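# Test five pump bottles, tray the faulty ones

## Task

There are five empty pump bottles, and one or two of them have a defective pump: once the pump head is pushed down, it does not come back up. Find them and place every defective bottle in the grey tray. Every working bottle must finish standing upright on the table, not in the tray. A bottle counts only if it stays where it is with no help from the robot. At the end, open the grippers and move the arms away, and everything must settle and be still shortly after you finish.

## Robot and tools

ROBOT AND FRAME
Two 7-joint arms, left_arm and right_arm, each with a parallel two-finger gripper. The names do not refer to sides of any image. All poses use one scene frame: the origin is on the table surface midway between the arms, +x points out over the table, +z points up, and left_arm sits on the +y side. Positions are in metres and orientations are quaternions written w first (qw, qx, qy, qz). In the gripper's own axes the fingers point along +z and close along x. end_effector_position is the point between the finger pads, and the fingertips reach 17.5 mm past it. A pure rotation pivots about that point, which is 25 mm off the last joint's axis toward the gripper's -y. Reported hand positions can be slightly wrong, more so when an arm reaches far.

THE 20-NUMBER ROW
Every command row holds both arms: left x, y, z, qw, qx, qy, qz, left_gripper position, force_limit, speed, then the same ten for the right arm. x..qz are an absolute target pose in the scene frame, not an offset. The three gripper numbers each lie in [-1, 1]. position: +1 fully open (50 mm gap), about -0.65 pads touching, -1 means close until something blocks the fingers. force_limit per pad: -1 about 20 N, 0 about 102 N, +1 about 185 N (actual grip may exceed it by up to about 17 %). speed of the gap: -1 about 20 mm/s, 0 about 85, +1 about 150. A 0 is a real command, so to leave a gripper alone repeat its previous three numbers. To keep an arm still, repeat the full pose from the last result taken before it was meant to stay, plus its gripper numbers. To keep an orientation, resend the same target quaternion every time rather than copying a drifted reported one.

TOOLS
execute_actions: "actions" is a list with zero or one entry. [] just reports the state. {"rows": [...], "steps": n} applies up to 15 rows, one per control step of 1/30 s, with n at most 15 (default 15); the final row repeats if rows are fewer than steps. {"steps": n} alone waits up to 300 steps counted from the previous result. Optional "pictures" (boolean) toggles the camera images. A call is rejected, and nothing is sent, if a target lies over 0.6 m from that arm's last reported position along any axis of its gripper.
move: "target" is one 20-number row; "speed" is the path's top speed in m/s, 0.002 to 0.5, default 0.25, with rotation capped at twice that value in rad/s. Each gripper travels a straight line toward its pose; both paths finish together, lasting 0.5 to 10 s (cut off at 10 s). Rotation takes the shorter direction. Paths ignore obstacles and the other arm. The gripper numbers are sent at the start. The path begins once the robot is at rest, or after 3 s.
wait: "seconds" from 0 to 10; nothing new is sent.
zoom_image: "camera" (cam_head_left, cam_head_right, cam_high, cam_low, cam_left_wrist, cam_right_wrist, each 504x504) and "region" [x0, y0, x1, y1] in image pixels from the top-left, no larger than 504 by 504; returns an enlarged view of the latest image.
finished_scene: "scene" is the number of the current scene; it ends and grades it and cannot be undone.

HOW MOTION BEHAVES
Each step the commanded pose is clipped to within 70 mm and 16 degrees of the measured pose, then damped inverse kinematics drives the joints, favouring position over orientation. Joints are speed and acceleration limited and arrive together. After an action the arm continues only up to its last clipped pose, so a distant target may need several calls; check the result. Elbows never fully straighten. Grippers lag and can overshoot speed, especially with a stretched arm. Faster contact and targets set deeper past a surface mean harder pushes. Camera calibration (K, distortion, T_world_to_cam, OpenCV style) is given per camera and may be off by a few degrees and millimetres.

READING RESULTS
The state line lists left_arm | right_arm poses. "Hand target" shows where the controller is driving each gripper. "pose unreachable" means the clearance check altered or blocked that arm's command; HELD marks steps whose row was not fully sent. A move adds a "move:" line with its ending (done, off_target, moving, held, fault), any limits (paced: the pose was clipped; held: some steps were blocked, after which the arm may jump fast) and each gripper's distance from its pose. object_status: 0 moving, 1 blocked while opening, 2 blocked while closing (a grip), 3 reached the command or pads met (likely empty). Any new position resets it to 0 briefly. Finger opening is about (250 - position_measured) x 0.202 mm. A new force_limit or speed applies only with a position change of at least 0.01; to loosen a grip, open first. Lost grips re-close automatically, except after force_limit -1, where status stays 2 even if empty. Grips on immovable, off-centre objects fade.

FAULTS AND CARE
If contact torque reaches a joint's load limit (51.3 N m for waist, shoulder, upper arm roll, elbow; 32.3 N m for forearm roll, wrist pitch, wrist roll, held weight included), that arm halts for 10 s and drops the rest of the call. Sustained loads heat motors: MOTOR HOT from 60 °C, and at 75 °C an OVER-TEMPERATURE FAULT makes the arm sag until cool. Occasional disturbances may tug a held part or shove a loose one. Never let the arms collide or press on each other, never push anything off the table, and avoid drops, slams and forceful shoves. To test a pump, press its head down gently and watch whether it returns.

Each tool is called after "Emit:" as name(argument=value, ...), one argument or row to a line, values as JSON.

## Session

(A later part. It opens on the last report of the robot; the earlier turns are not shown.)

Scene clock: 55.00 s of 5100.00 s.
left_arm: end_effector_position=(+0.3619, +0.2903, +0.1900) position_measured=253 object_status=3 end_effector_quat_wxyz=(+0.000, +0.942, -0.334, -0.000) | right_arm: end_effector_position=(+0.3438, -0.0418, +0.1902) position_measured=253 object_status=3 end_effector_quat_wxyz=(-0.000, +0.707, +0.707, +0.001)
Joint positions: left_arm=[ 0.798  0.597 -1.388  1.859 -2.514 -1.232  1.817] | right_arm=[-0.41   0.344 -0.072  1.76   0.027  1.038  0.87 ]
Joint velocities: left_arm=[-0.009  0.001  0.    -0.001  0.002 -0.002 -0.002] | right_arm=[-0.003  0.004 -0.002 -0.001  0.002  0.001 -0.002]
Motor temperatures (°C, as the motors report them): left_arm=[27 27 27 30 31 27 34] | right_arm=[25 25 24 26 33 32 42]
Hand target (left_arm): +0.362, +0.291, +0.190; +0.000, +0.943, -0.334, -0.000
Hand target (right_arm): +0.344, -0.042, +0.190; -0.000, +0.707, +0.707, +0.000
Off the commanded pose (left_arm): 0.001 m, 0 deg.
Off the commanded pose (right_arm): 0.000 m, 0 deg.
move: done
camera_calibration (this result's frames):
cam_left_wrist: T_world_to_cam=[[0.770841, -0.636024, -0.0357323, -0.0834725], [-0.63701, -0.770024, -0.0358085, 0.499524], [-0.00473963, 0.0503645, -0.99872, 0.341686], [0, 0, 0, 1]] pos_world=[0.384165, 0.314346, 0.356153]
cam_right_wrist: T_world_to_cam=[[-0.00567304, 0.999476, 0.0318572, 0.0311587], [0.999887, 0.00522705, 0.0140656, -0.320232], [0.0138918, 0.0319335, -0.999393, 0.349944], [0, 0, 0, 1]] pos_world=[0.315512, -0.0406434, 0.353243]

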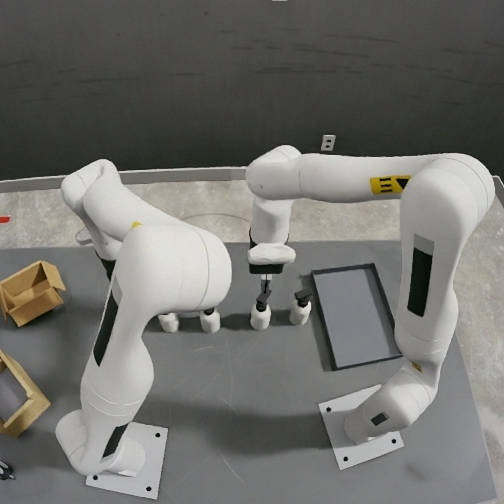

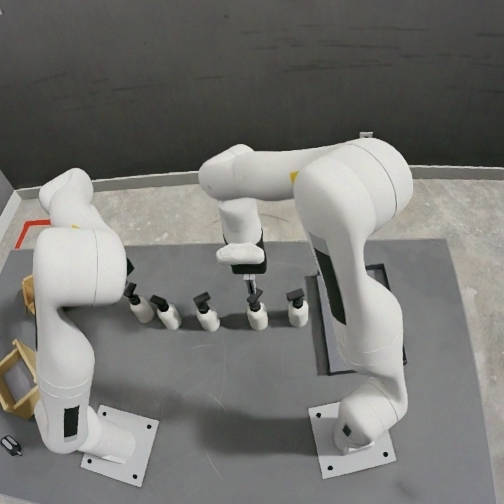

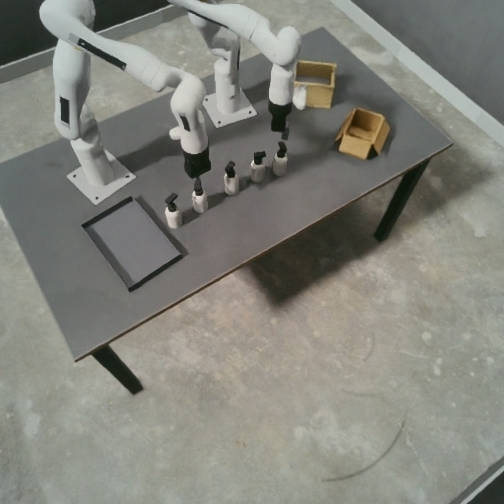

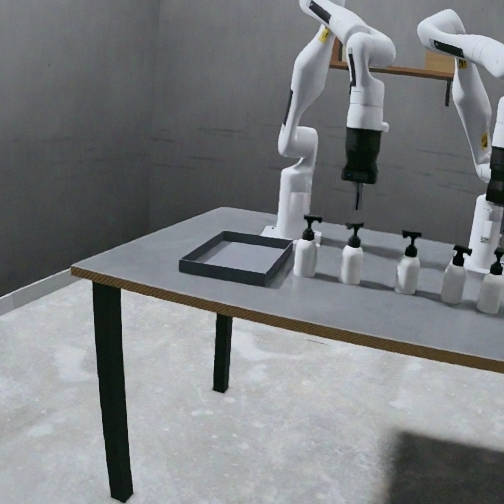

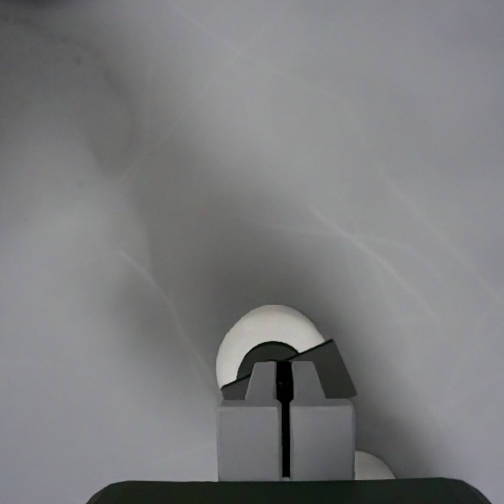

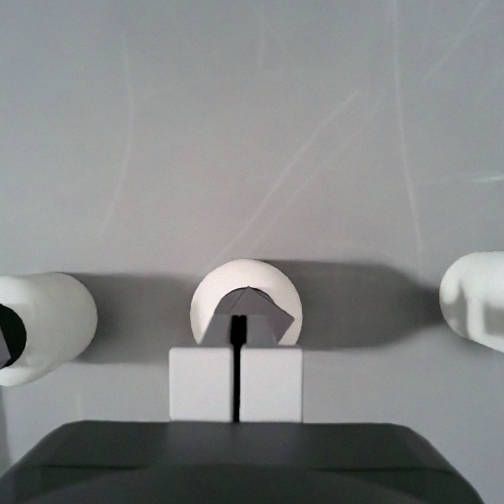

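Emit:
move(
  target=[0.360,0.2965,0.165,0,0.943,-0.334,0,-1,0,1, 0.341,-0.0385,0.165,0,0.707,0.707,0,-1,0,1],
  speed=0.1,
)

Emit:
move(
  target=[0.360,0.2965,0.139,0,0.943,-0.334,0,-1,0,1, 0.341,-0.0385,0.141,0,0.707,0.707,0,-1,0,1],
  speed=0.04,
)

Emit:
move(
  target=[0.360,0.2965,0.19,0,0.943,-0.334,0,-1,0,1, 0.341,-0.0385,0.19,0,0.707,0.707,0,-1,0,1],
)

Emit:
zoom_image(
  camera="cam_low",
  region=[284, 170, 504, 320],
)

Scene clock: 65.23 s of 5100.00 s.
left_arm: end_effector_position=(+0.3599, +0.2963, +0.1651) position_measured=253 object_status=3 end_effector_quat_wxyz=(+0.000, +0.943, -0.334, +0.000) | right_arm: end_effector_position=(+0.3411, -0.0384, +0.1651) position_measured=253 object_status=3 end_effector_quat_wxyz=(-0.000, +0.707, +0.707, +0.000)
Joint positions: left_arm=[ 0.759  0.624 -1.351  1.911 -2.473 -1.169  1.764] | right_arm=[-0.42   0.377 -0.074  1.804  0.033  0.962  0.855]
Joint velocities: left_arm=[-0.005  0.002  0.002  0.001  0.001  0.003 -0.002] | right_arm=[-0.001  0.004 -0.     0.002  0.001 -0.003 -0.001]
Motor temperatures (°C, as the motors report them): left_arm=[27 27 27 30 31 27 34] | right_arm=[25 25 24 26 33 32 42]
Hand target (left_arm): +0.360, +0.297, +0.165; +0.000, +0.943, -0.334, -0.000
Hand target (right_arm): +0.341, -0.038, +0.165; -0.000, +0.707, +0.707, +0.000
Off the commanded pose (left_arm): 0.000 m, 0 deg.
Off the commanded pose (right_arm): 0.000 m, 0 deg.
After step 90, 6.47 s passed at rest.
move: done
camera_calibration (this result's frames):
cam_left_wrist: T_world_to_cam=[[0.771183, -0.635606, -0.0358117, -0.0792371], [-0.636599, -0.77033, -0.0365133, 0.502059], [-0.00437882, 0.0509561, -0.998691, 0.316268], [0, 0, 0, 1]] pos_world=[0.382101, 0.320272, 0.331348]
cam_right_wrist: T_world_to_cam=[[-0.00620777, 0.999505, 0.0308387, 0.0289629], [0.999886, 0.00578016, 0.0139358, -0.317132], [0.0137506, 0.0309217, -0.999427, 0.32477], [0, 0, 0, 1]] pos_world=[0.31281, -0.0371579, 0.328111]

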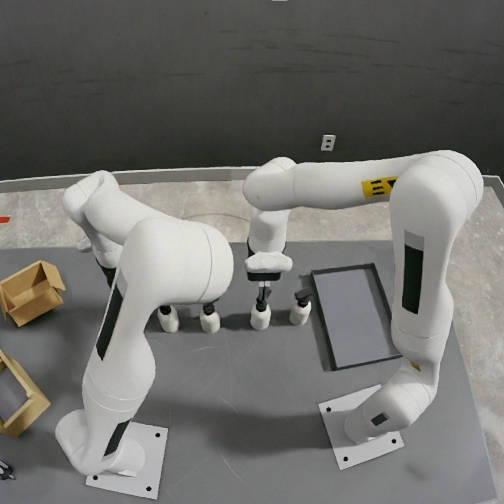

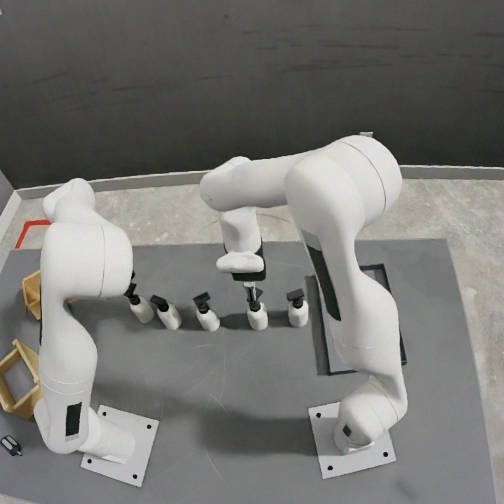

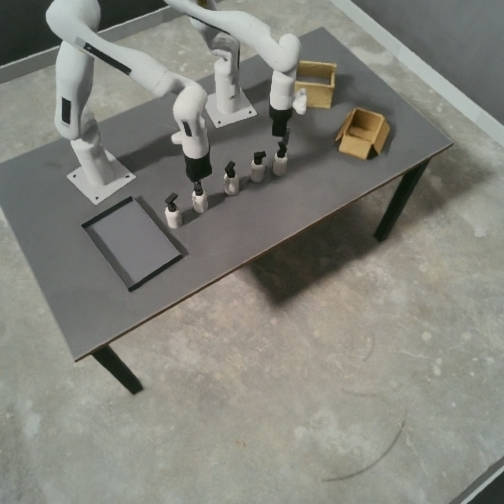

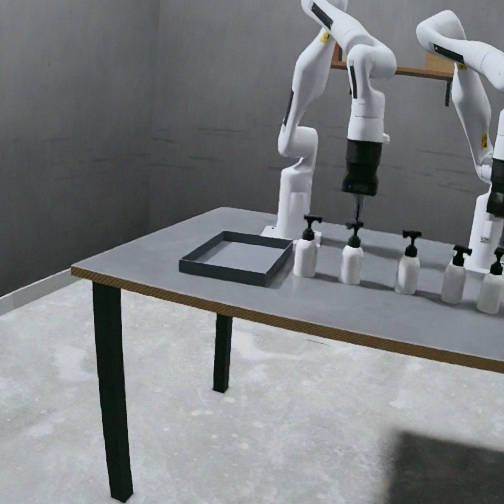

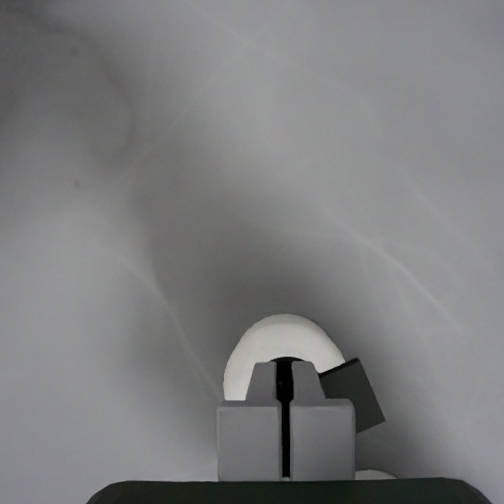

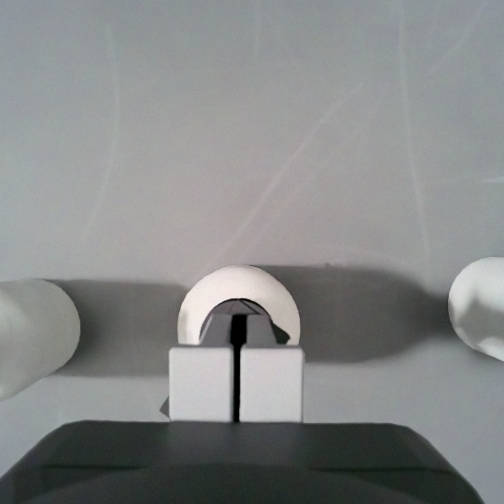

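Scene clock: 66.20 s of 5100.00 s.
left_arm: end_effector_position=(+0.3615, +0.2970, +0.1413) position_measured=253 object_status=3 end_effector_quat_wxyz=(-0.000, +0.943, -0.334, +0.003) | right_arm: end_effector_position=(+0.3422, -0.0374, +0.1440) position_measured=253 object_status=3 end_effector_quat_wxyz=(+0.000, +0.707, +0.707, +0.003)
Joint positions: left_arm=[ 0.726  0.656 -1.308  1.951 -2.421 -1.111  1.721] | right_arm=[-0.421  0.406 -0.073  1.838  0.037  0.892  0.85 ]
Joint velocities: left_arm=[-0.003 -0.001  0.001  0.     0.001  0.    -0.002] | right_arm=[-0.    -0.001  0.     0.002  0.    -0.002 -0.   ]
Motor temperatures (°C, as the motors report them): left_arm=[27 27 27 30 31 27 34] | right_arm=[25 25 24 26 33 32 42]
Hand target (left_arm): +0.360, +0.297, +0.139; -0.000, +0.943, -0.334, -0.000
Hand target (right_arm): +0.341, -0.038, +0.141; -0.000, +0.707, +0.707, -0.000
Off the commanded pose (left_arm): 0.003 m, 0 deg.
Off the commanded pose (right_arm): 0.003 m, 0 deg.
move: done
camera_calibration (this result's frames):
cam_left_wrist: T_world_to_cam=[[0.771612, -0.635321, -0.0313291, -0.081727], [-0.636093, -0.770623, -0.0390603, 0.503028], [0.000672905, 0.0500676, -0.998746, 0.29087], [0, 0, 0, 1]] pos_world=[0.382839, 0.321159, 0.307593]
cam_right_wrist: T_world_to_cam=[[-0.00629899, 0.999378, 0.0347014, 0.0280623], [0.999806, 0.00564631, 0.0188746, -0.318664], [0.0186669, 0.0348136, -0.999219, 0.30207], [0, 0, 0, 1]] pos_world=[0.31314, -0.0367617, 0.306875]

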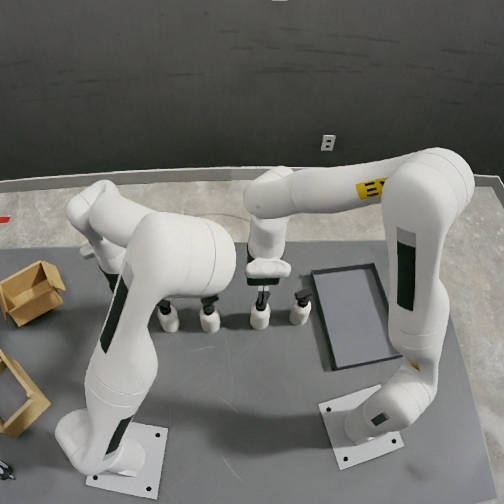

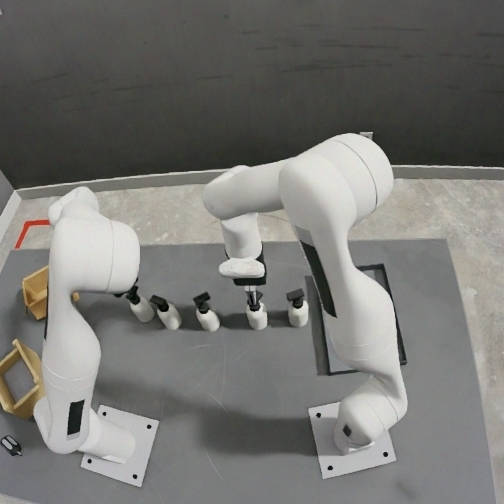

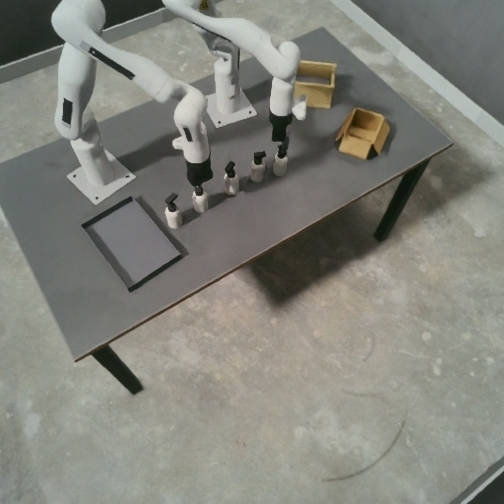

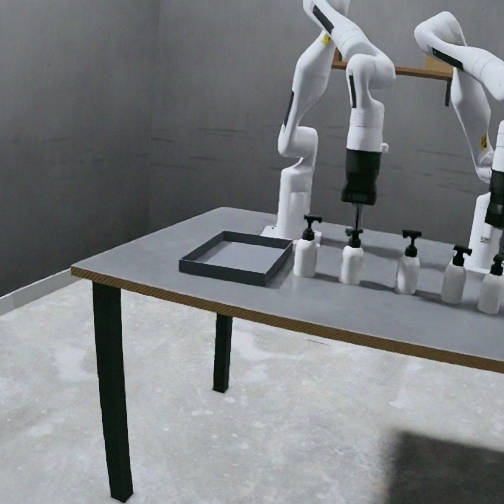

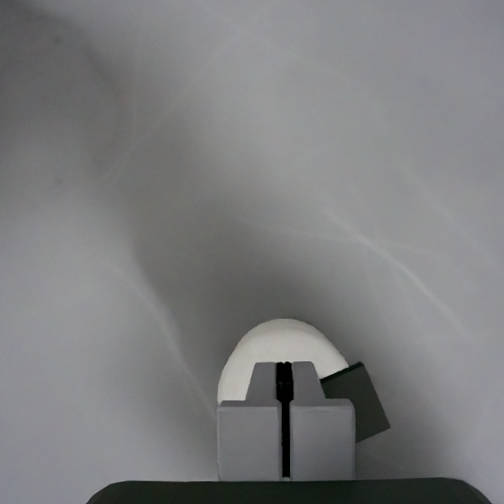

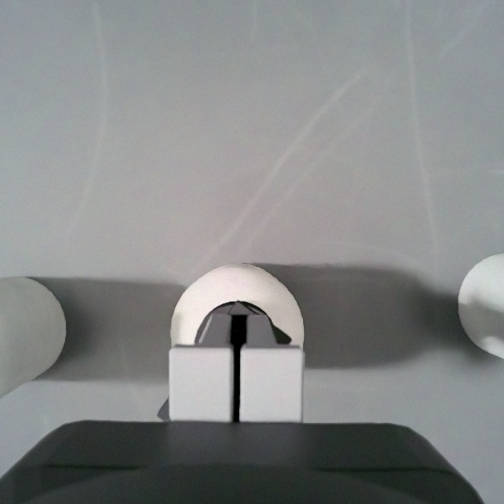

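Scene clock: 67.03 s of 5100.00 s.
left_arm: end_effector_position=(+0.3601, +0.2966, +0.1898) position_measured=253 object_status=3 end_effector_quat_wxyz=(-0.000, +0.943, -0.334, -0.000) | right_arm: end_effector_position=(+0.3409, -0.0386, +0.1900) position_measured=253 object_status=3 end_effector_quat_wxyz=(+0.000, +0.707, +0.707, -0.000)
Joint positions: left_arm=[ 0.787  0.591 -1.388  1.866 -2.52  -1.226  1.805] | right_arm=[-0.42   0.344 -0.074  1.761  0.029  1.038  0.858]
Joint velocities: left_arm=[ 0.003 -0.002  0.    -0.002 -0.001 -0.001  0.002] | right_arm=[ 0.    -0.002 -0.    -0.001 -0.     0.001 -0.   ]
Motor temperatures (°C, as the motors report them): left_arm=[27 27 27 30 31 27 34] | right_arm=[25 25 24 26 33 32 42]
Hand target (left_arm): +0.360, +0.296, +0.190; +0.000, +0.943, -0.334, +0.000
Hand target (right_arm): +0.341, -0.039, +0.190; +0.000, +0.707, +0.707, -0.000
Off the commanded pose (left_arm): 0.000 m, 0 deg.
Off the commanded pose (right_arm): 0.000 m, 0 deg.
move: done
camera_calibration (this result's frames):
cam_left_wrist: T_world_to_cam=[[0.771684, -0.634977, -0.0361656, -0.078604], [-0.635989, -0.77083, -0.0365935, 0.503253], [-0.00464153, 0.0512396, -0.998676, 0.340937], [0, 0, 0, 1]] pos_world=[0.382303, 0.320541, 0.356059]
cam_right_wrist: T_world_to_cam=[[-0.0059085, 0.999518, 0.0304811, 0.0283775], [0.99989, 0.00549147, 0.0137472, -0.317203], [0.0135732, 0.030559, -0.999441, 0.349683], [0, 0, 0, 1]] pos_world=[0.312589, -0.0373079, 0.352983]

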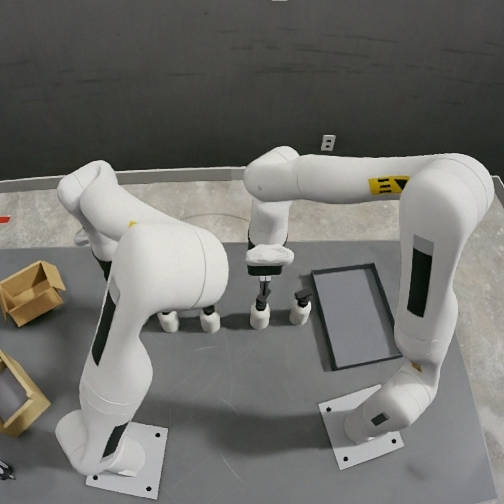

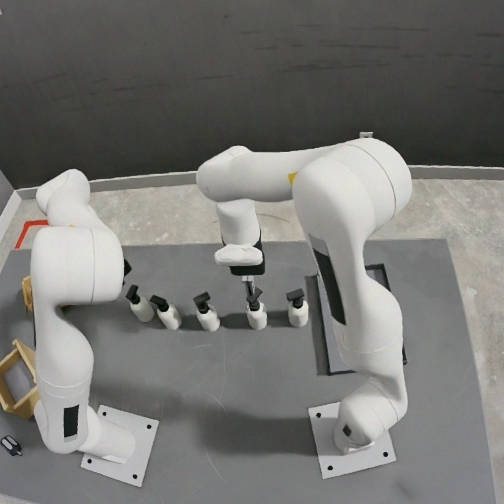

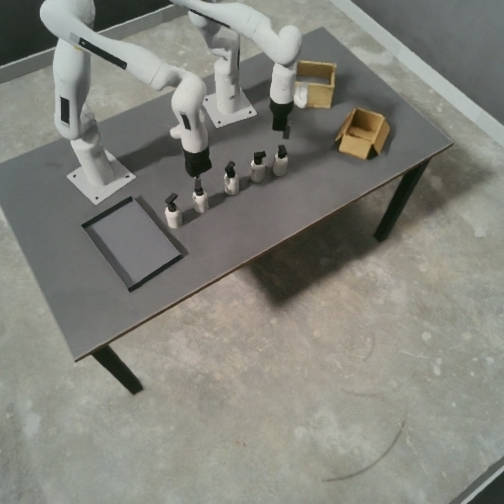

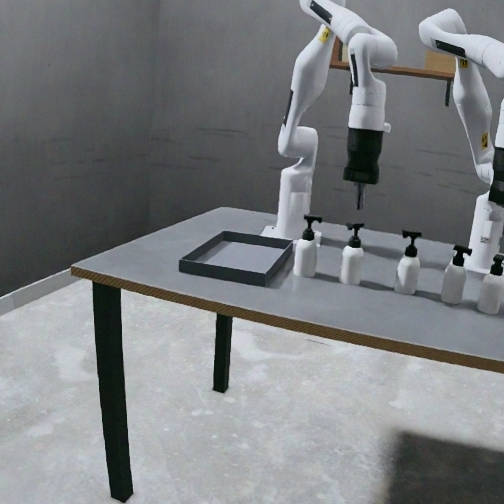

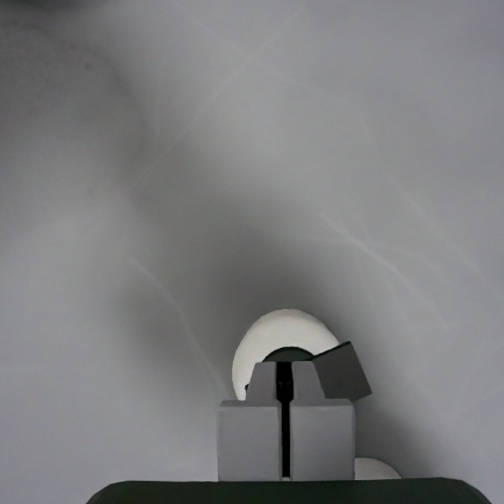

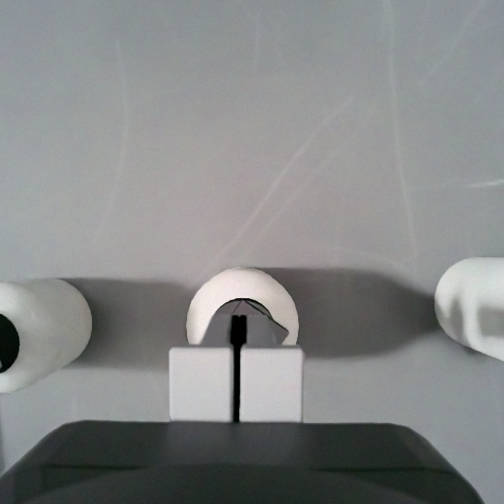

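Region (284, 170, 504, 320) of cam_low's 504x504 image, scaled by 2.291, with more detail than that image has; it fills the top 344 rows of this view, and the rest is white.

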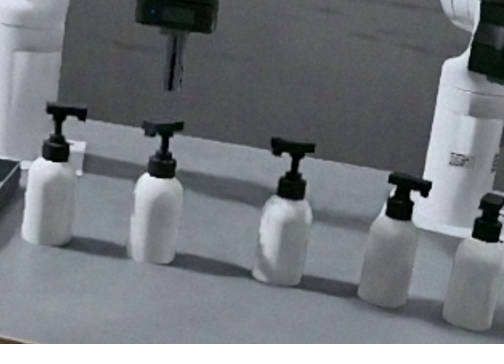

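Emit:
move(
  target=[0.38,0.42,0.25,0,0.616,-0.788,0,1,-0.6,1, 0.341,0.06,0.26,0,0.4,0.917,0,1,-0.6,1],
)

Emit:
move(
  target=[0.38,0.42,0.25,0,0.616,-0.788,0,1,-0.6,1, 0.343,0.205,0.21,0,0.182,0.983,0,1,-0.6,1],
  speed=0.2,
)

Scene clock: 87.73 s of 5100.00 s.
left_arm: end_effector_position=(+0.3803, +0.4189, +0.2496) position_measured=3 object_status=3 end_effector_quat_wxyz=(-0.001, -0.615, +0.788, -0.000) | right_arm: end_effector_position=(+0.3405, +0.0600, +0.2603) position_measured=3 object_status=3 end_effector_quat_wxyz=(-0.000, +0.400, +0.916, +0.000)
Joint positions: left_arm=[ 0.237  0.416 -1.071  1.654 -2.764 -1.3    0.57 ] | right_arm=[-0.508  0.447 -0.254  1.367  0.112  1.34   1.345]
Joint velocities: left_arm=[-0.014  0.002 -0.001 -0.002  0.003 -0.003 -0.008] | right_arm=[-0.001  0.002 -0.001 -0.002  0.001  0.001  0.002]
Motor temperatures (°C, as the motors report them): left_arm=[27 27 27 30 31 27 34] | right_arm=[25 25 24 26 33 32 42]
Hand target (left_arm): +0.380, +0.419, +0.250; -0.001, -0.616, +0.788, -0.000
Hand target (right_arm): +0.340, +0.060, +0.260; -0.000, +0.400, +0.916, +0.000
Off the commanded pose (left_arm): 0.001 m, 0 deg.
Off the commanded pose (right_arm): 0.001 m, 0 deg.
After step 90, 15.00 s passed at rest.
move: done
camera_calibration (this result's frames):
cam_left_wrist: T_world_to_cam=[[-0.250477, -0.967514, -0.0343162, 0.513205], [-0.967134, 0.251666, -0.0362691, 0.310088], [0.043727, 0.0241038, -0.998753, 0.387465], [0, 0, 0, 1]] pos_world=[0.411501, 0.409155, 0.41584]
cam_right_wrist: T_world_to_cam=[[-0.683772, 0.72903, 0.0311481, 0.174499], [0.729617, 0.683701, 0.014552, -0.267182], [-0.0106871, 0.0326764, -0.999409, 0.425079], [0, 0, 0, 1]] pos_world=[0.318801, 0.0415679, 0.42328]

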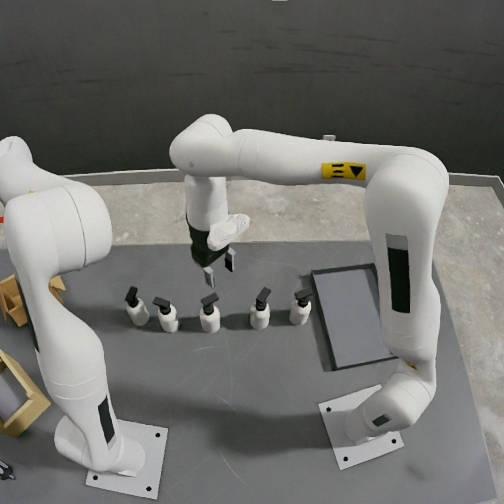

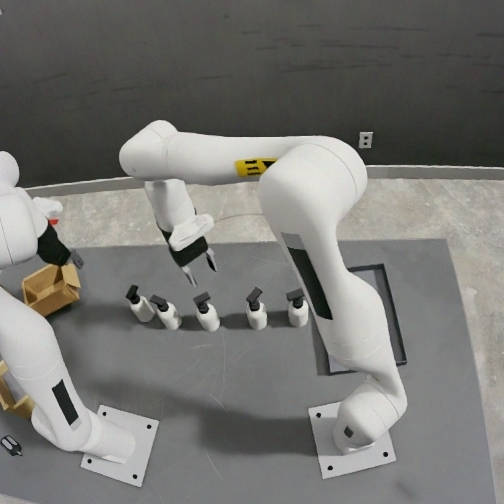

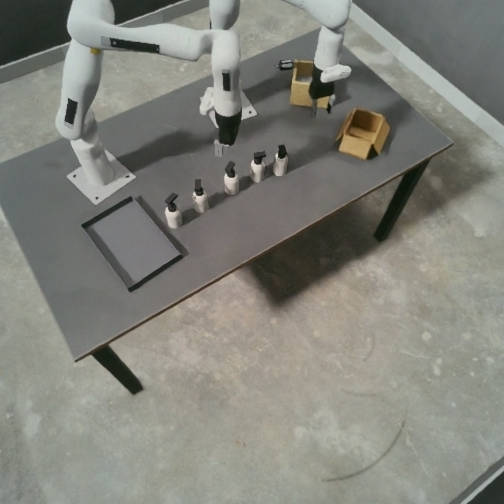

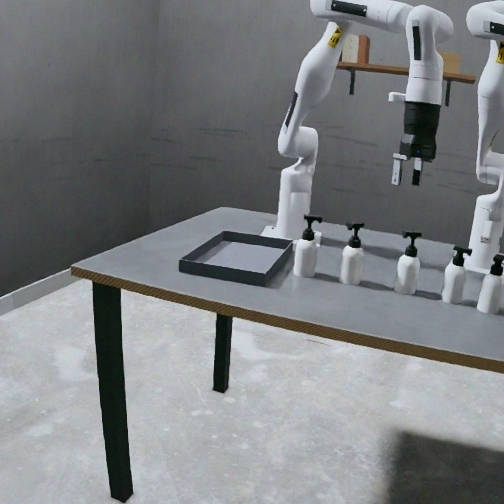

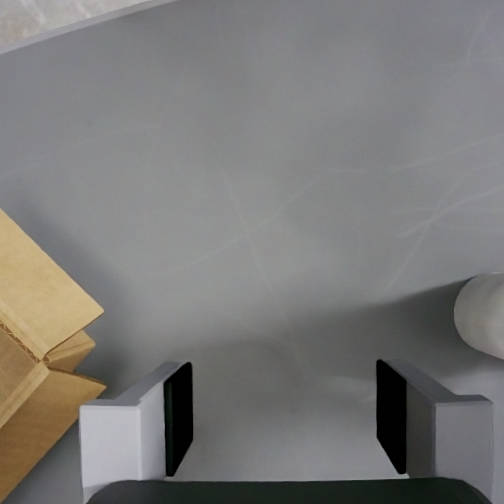

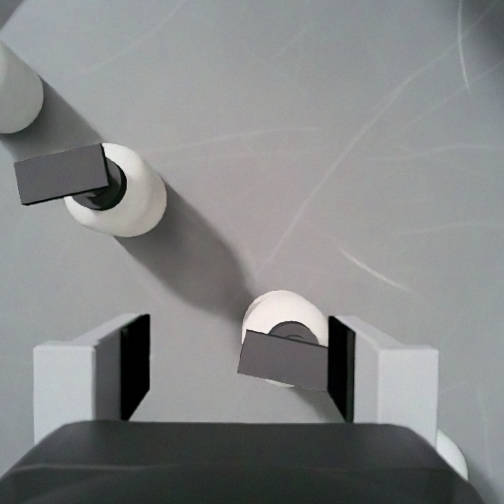

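Scene clock: 89.33 s of 5100.00 s.
left_arm: end_effector_position=(+0.3800, +0.4200, +0.2500) position_measured=3 object_status=3 end_effector_quat_wxyz=(-0.000, -0.616, +0.788, -0.000) | right_arm: end_effector_position=(+0.3428, +0.2051, +0.2106) position_measured=3 object_status=3 end_effector_quat_wxyz=(+0.000, +0.182, +0.983, +0.001)
Joint positions: left_arm=[ 0.236  0.415 -1.072  1.654 -2.765 -1.299  0.57 ] | right_arm=[-0.699  0.774 -0.331  0.96   0.231  1.438  1.595]
Joint velocities: left_arm=[ 0.001 -0.    -0.001  0.001  0.001  0.     0.   ] | right_arm=[-0.004  0.009 -0.001 -0.006  0.001  0.005  0.001]
Motor temperatures (°C, as the motors report them): left_arm=[27 27 27 30 31 27 34] | right_arm=[25 25 24 26 33 32 42]
Hand target (left_arm): +0.380, +0.420, +0.250; -0.000, -0.616, +0.788, -0.000
Hand target (right_arm): +0.343, +0.205, +0.210; -0.000, +0.182, +0.983, +0.000
Off the commanded pose (left_arm): 0.000 m, 0 deg.
Off the commanded pose (right_arm): 0.001 m, 0 deg.
move: done
camera_calibration (this result's frames):
cam_left_wrist: T_world_to_cam=[[-0.249066, -0.967818, -0.0359788, 0.514218], [-0.967468, 0.250336, -0.0365755, 0.310278], [0.0444052, 0.0256987, -0.998683, 0.386868], [0, 0, 0, 1]] pos_world=[0.411079, 0.410054, 0.416208]
cam_right_wrist: T_world_to_cam=[[-0.935236, 0.352686, 0.0307659, 0.235297], [0.353247, 0.935408, 0.015091, -0.290069], [-0.0234563, 0.0249816, -0.999413, 0.376675], [0, 0, 0, 1]] pos_world=[0.331359, 0.178938, 0.373593]

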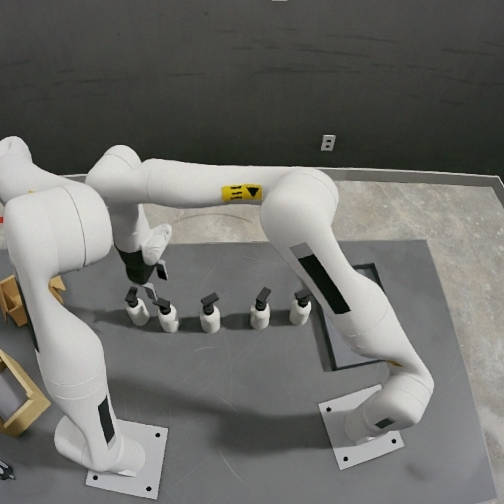

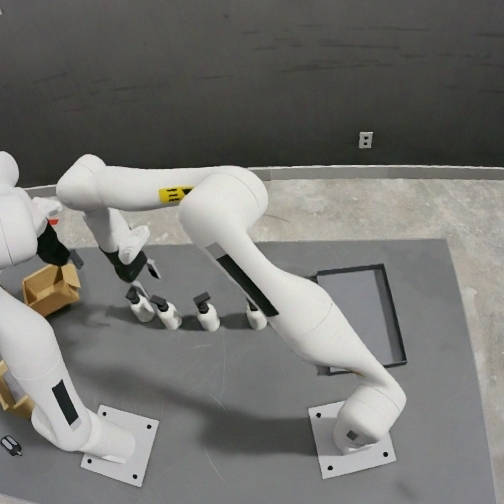

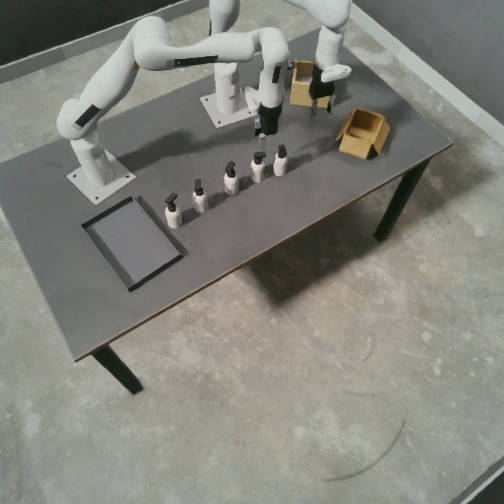

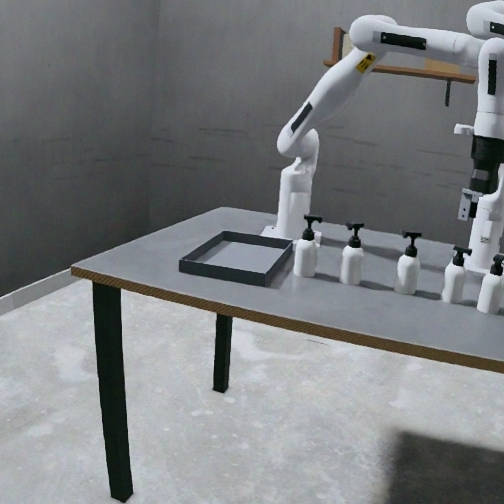

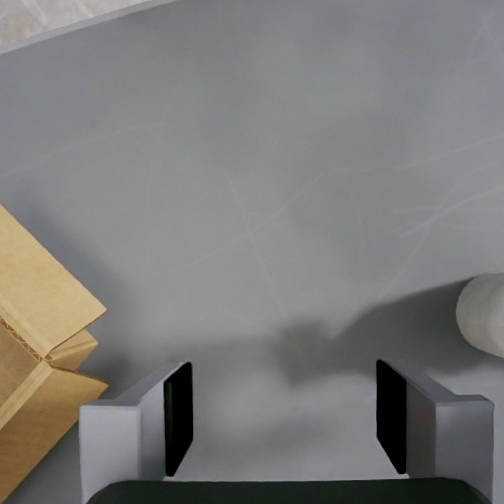

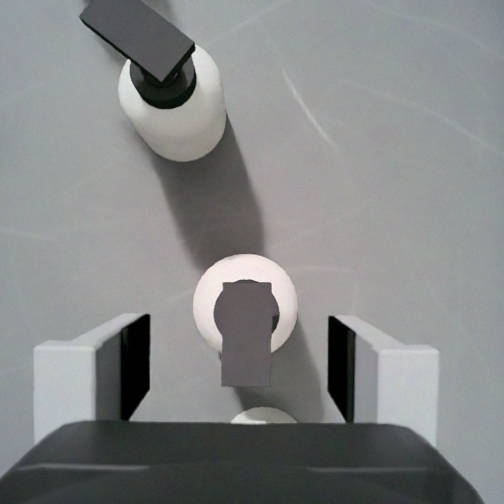

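Emit:
move(
  target=[0.38,0.42,0.25,0,0.616,-0.788,0,1,-0.6,1, 0.339,0.2015,0.165,0,0.182,0.983,0,1,-0.6,1],
  speed=0.12,
)

Emit:
move(
  target=[0.38,0.42,0.25,0,0.616,-0.788,0,1,-0.6,1, 0.339,0.2015,0.108,0,0.182,0.983,0,1,-0.6,1],
  speed=0.1,
)

Scene clock: 101.30 s of 5100.00 s.
left_arm: end_effector_position=(+0.3800, +0.4200, +0.2500) position_measured=3 object_status=3 end_effector_quat_wxyz=(+0.000, -0.616, +0.788, +0.000) | right_arm: end_effector_position=(+0.3391, +0.2017, +0.1649) position_measured=3 object_status=3 end_effector_quat_wxyz=(-0.000, +0.182, +0.983, -0.000)
Joint positions: left_arm=[ 0.236  0.415 -1.072  1.654 -2.765 -1.299  0.57 ] | right_arm=[-0.691  0.791 -0.33   1.078  0.241  1.308  1.576]
Joint velocities: left_arm=[ 0.    -0.001 -0.     0.    -0.001 -0.     0.   ] | right_arm=[ 0.001 -0.004 -0.001  0.004  0.001 -0.004  0.   ]
Motor temperatures (°C, as the motors report them): left_arm=[27 27 27 30 31 27 34] | right_arm=[25 25 24 26 33 32 42]
Hand target (left_arm): +0.380, +0.420, +0.250; -0.000, -0.616, +0.788, -0.000
Hand target (right_arm): +0.339, +0.202, +0.165; +0.000, +0.182, +0.983, +0.000
Off the commanded pose (left_arm): 0.000 m, 0 deg.
Off the commanded pose (right_arm): 0.000 m, 0 deg.
After step 90, 8.17 s passed at rest.
move: done
camera_calibration (this result's frames):
cam_left_wrist: T_world_to_cam=[[-0.249066, -0.967818, -0.0359839, 0.514221], [-0.967468, 0.250336, -0.0365747, 0.310275], [0.0444057, 0.0257038, -0.998683, 0.386866], [0, 0, 0, 1]] pos_world=[0.411077, 0.410055, 0.416209]
cam_right_wrist: T_world_to_cam=[[-0.935573, 0.351801, 0.030661, 0.23478], [0.352325, 0.935778, 0.0136532, -0.28443], [-0.0238887, 0.0235762, -0.999437, 0.331462], [0, 0, 0, 1]] pos_world=[0.327784, 0.175752, 0.32796]

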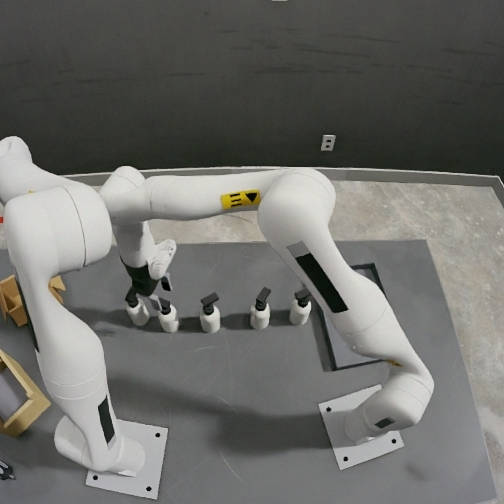

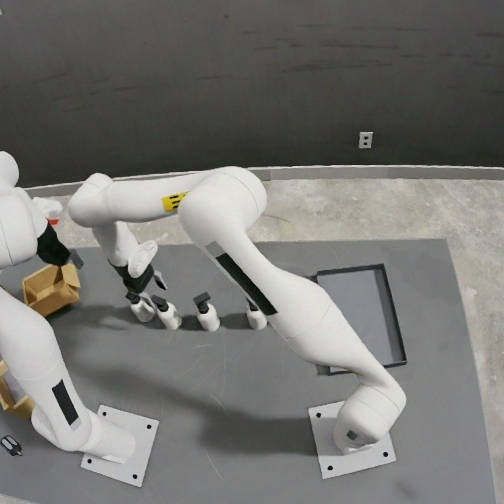

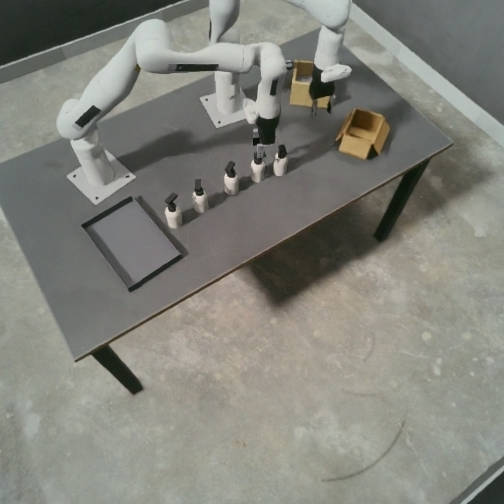

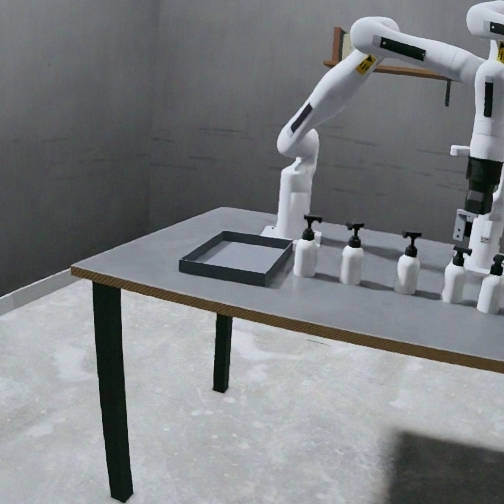

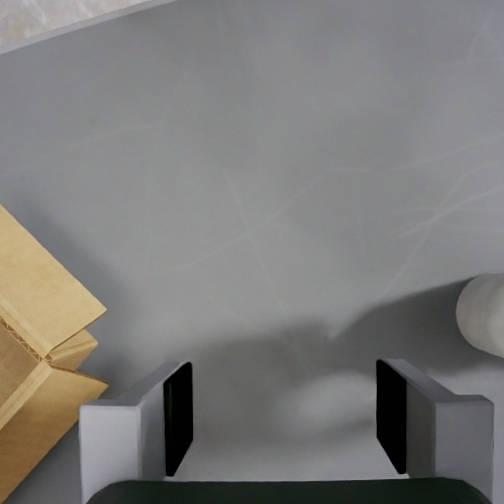

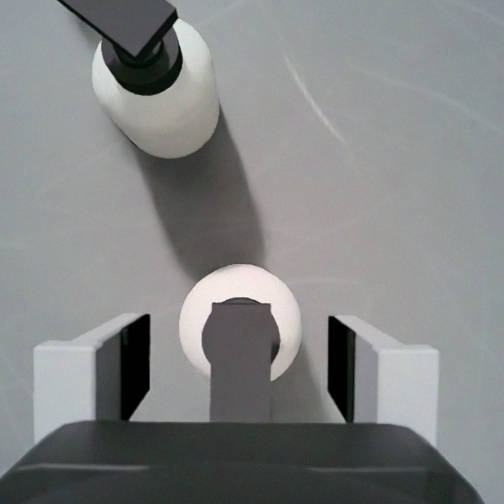

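Scene clock: 102.23 s of 5100.00 s.
left_arm: end_effector_position=(+0.3800, +0.4200, +0.2500) position_measured=3 object_status=3 end_effector_quat_wxyz=(+0.000, -0.616, +0.788, +0.000) | right_arm: end_effector_position=(+0.3392, +0.2017, +0.1081) position_measured=3 object_status=3 end_effector_quat_wxyz=(+0.000, +0.182, +0.983, +0.000)
Joint positions: left_arm=[ 0.236  0.415 -1.072  1.654 -2.765 -1.299  0.57 ] | right_arm=[-0.688  0.844 -0.322  1.165  0.26   1.171  1.558]
Joint velocities: left_arm=[-0.001  0.001  0.    -0.001  0.     0.001 -0.   ] | right_arm=[-0.     0.002  0.001  0.001  0.    -0.003  0.   ]
Motor temperatures (°C, as the motors report them): left_arm=[27 27 27 30 31 27 34] | right_arm=[25 25 24 26 33 32 42]
Hand target (left_arm): +0.380, +0.420, +0.250; +0.000, -0.616, +0.788, -0.000
Hand target (right_arm): +0.339, +0.202, +0.108; +0.000, +0.182, +0.983, -0.000
Off the commanded pose (left_arm): 0.000 m, 0 deg.
Off the commanded pose (right_arm): 0.000 m, 0 deg.
move: done
camera_calibration (this result's frames):
cam_left_wrist: T_world_to_cam=[[-0.249066, -0.967818, -0.0359841, 0.514221], [-0.967468, 0.250336, -0.0365747, 0.310275], [0.0444058, 0.0257039, -0.998683, 0.386866], [0, 0, 0, 1]] pos_world=[0.411077, 0.410055, 0.416209]
cam_right_wrist: T_world_to_cam=[[-0.935564, 0.35183, 0.0305786, 0.236565], [0.352358, 0.935763, 0.0138577, -0.283702], [-0.0237388, 0.0237394, -0.999436, 0.274529], [0, 0, 0, 1]] pos_world=[0.327803, 0.17573, 0.271072]

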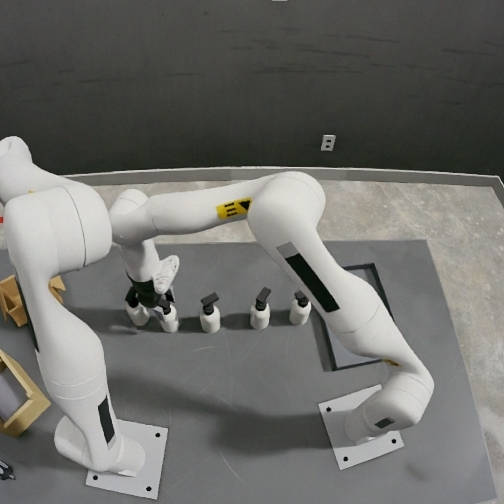

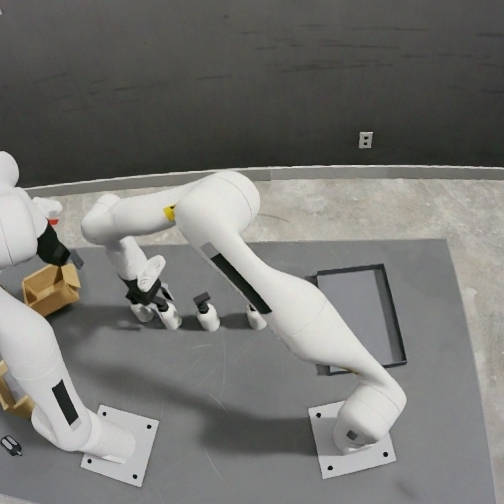

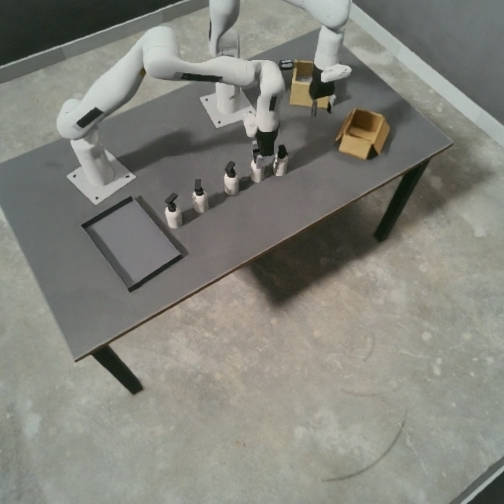

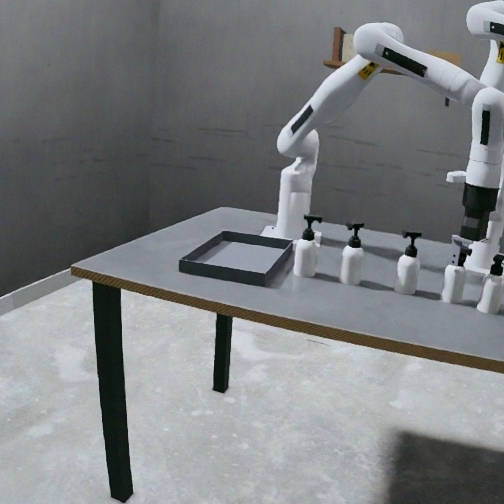

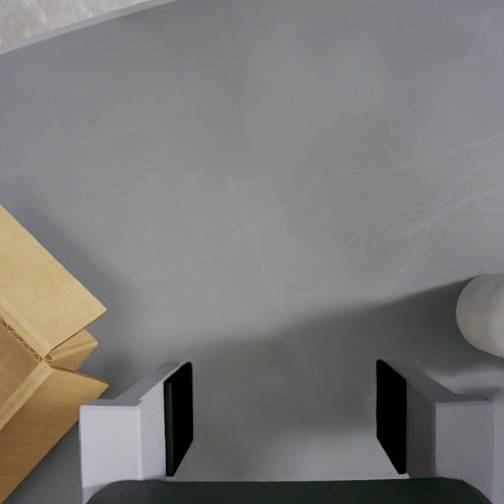

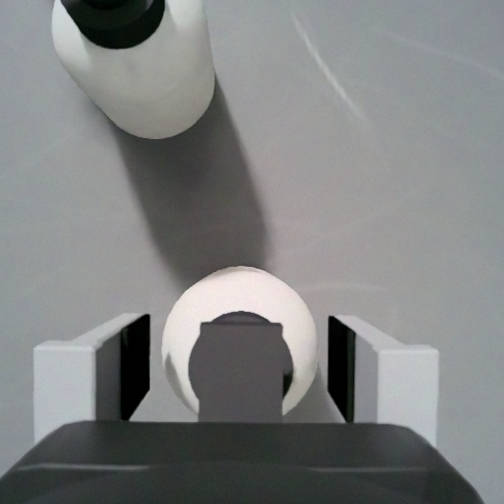

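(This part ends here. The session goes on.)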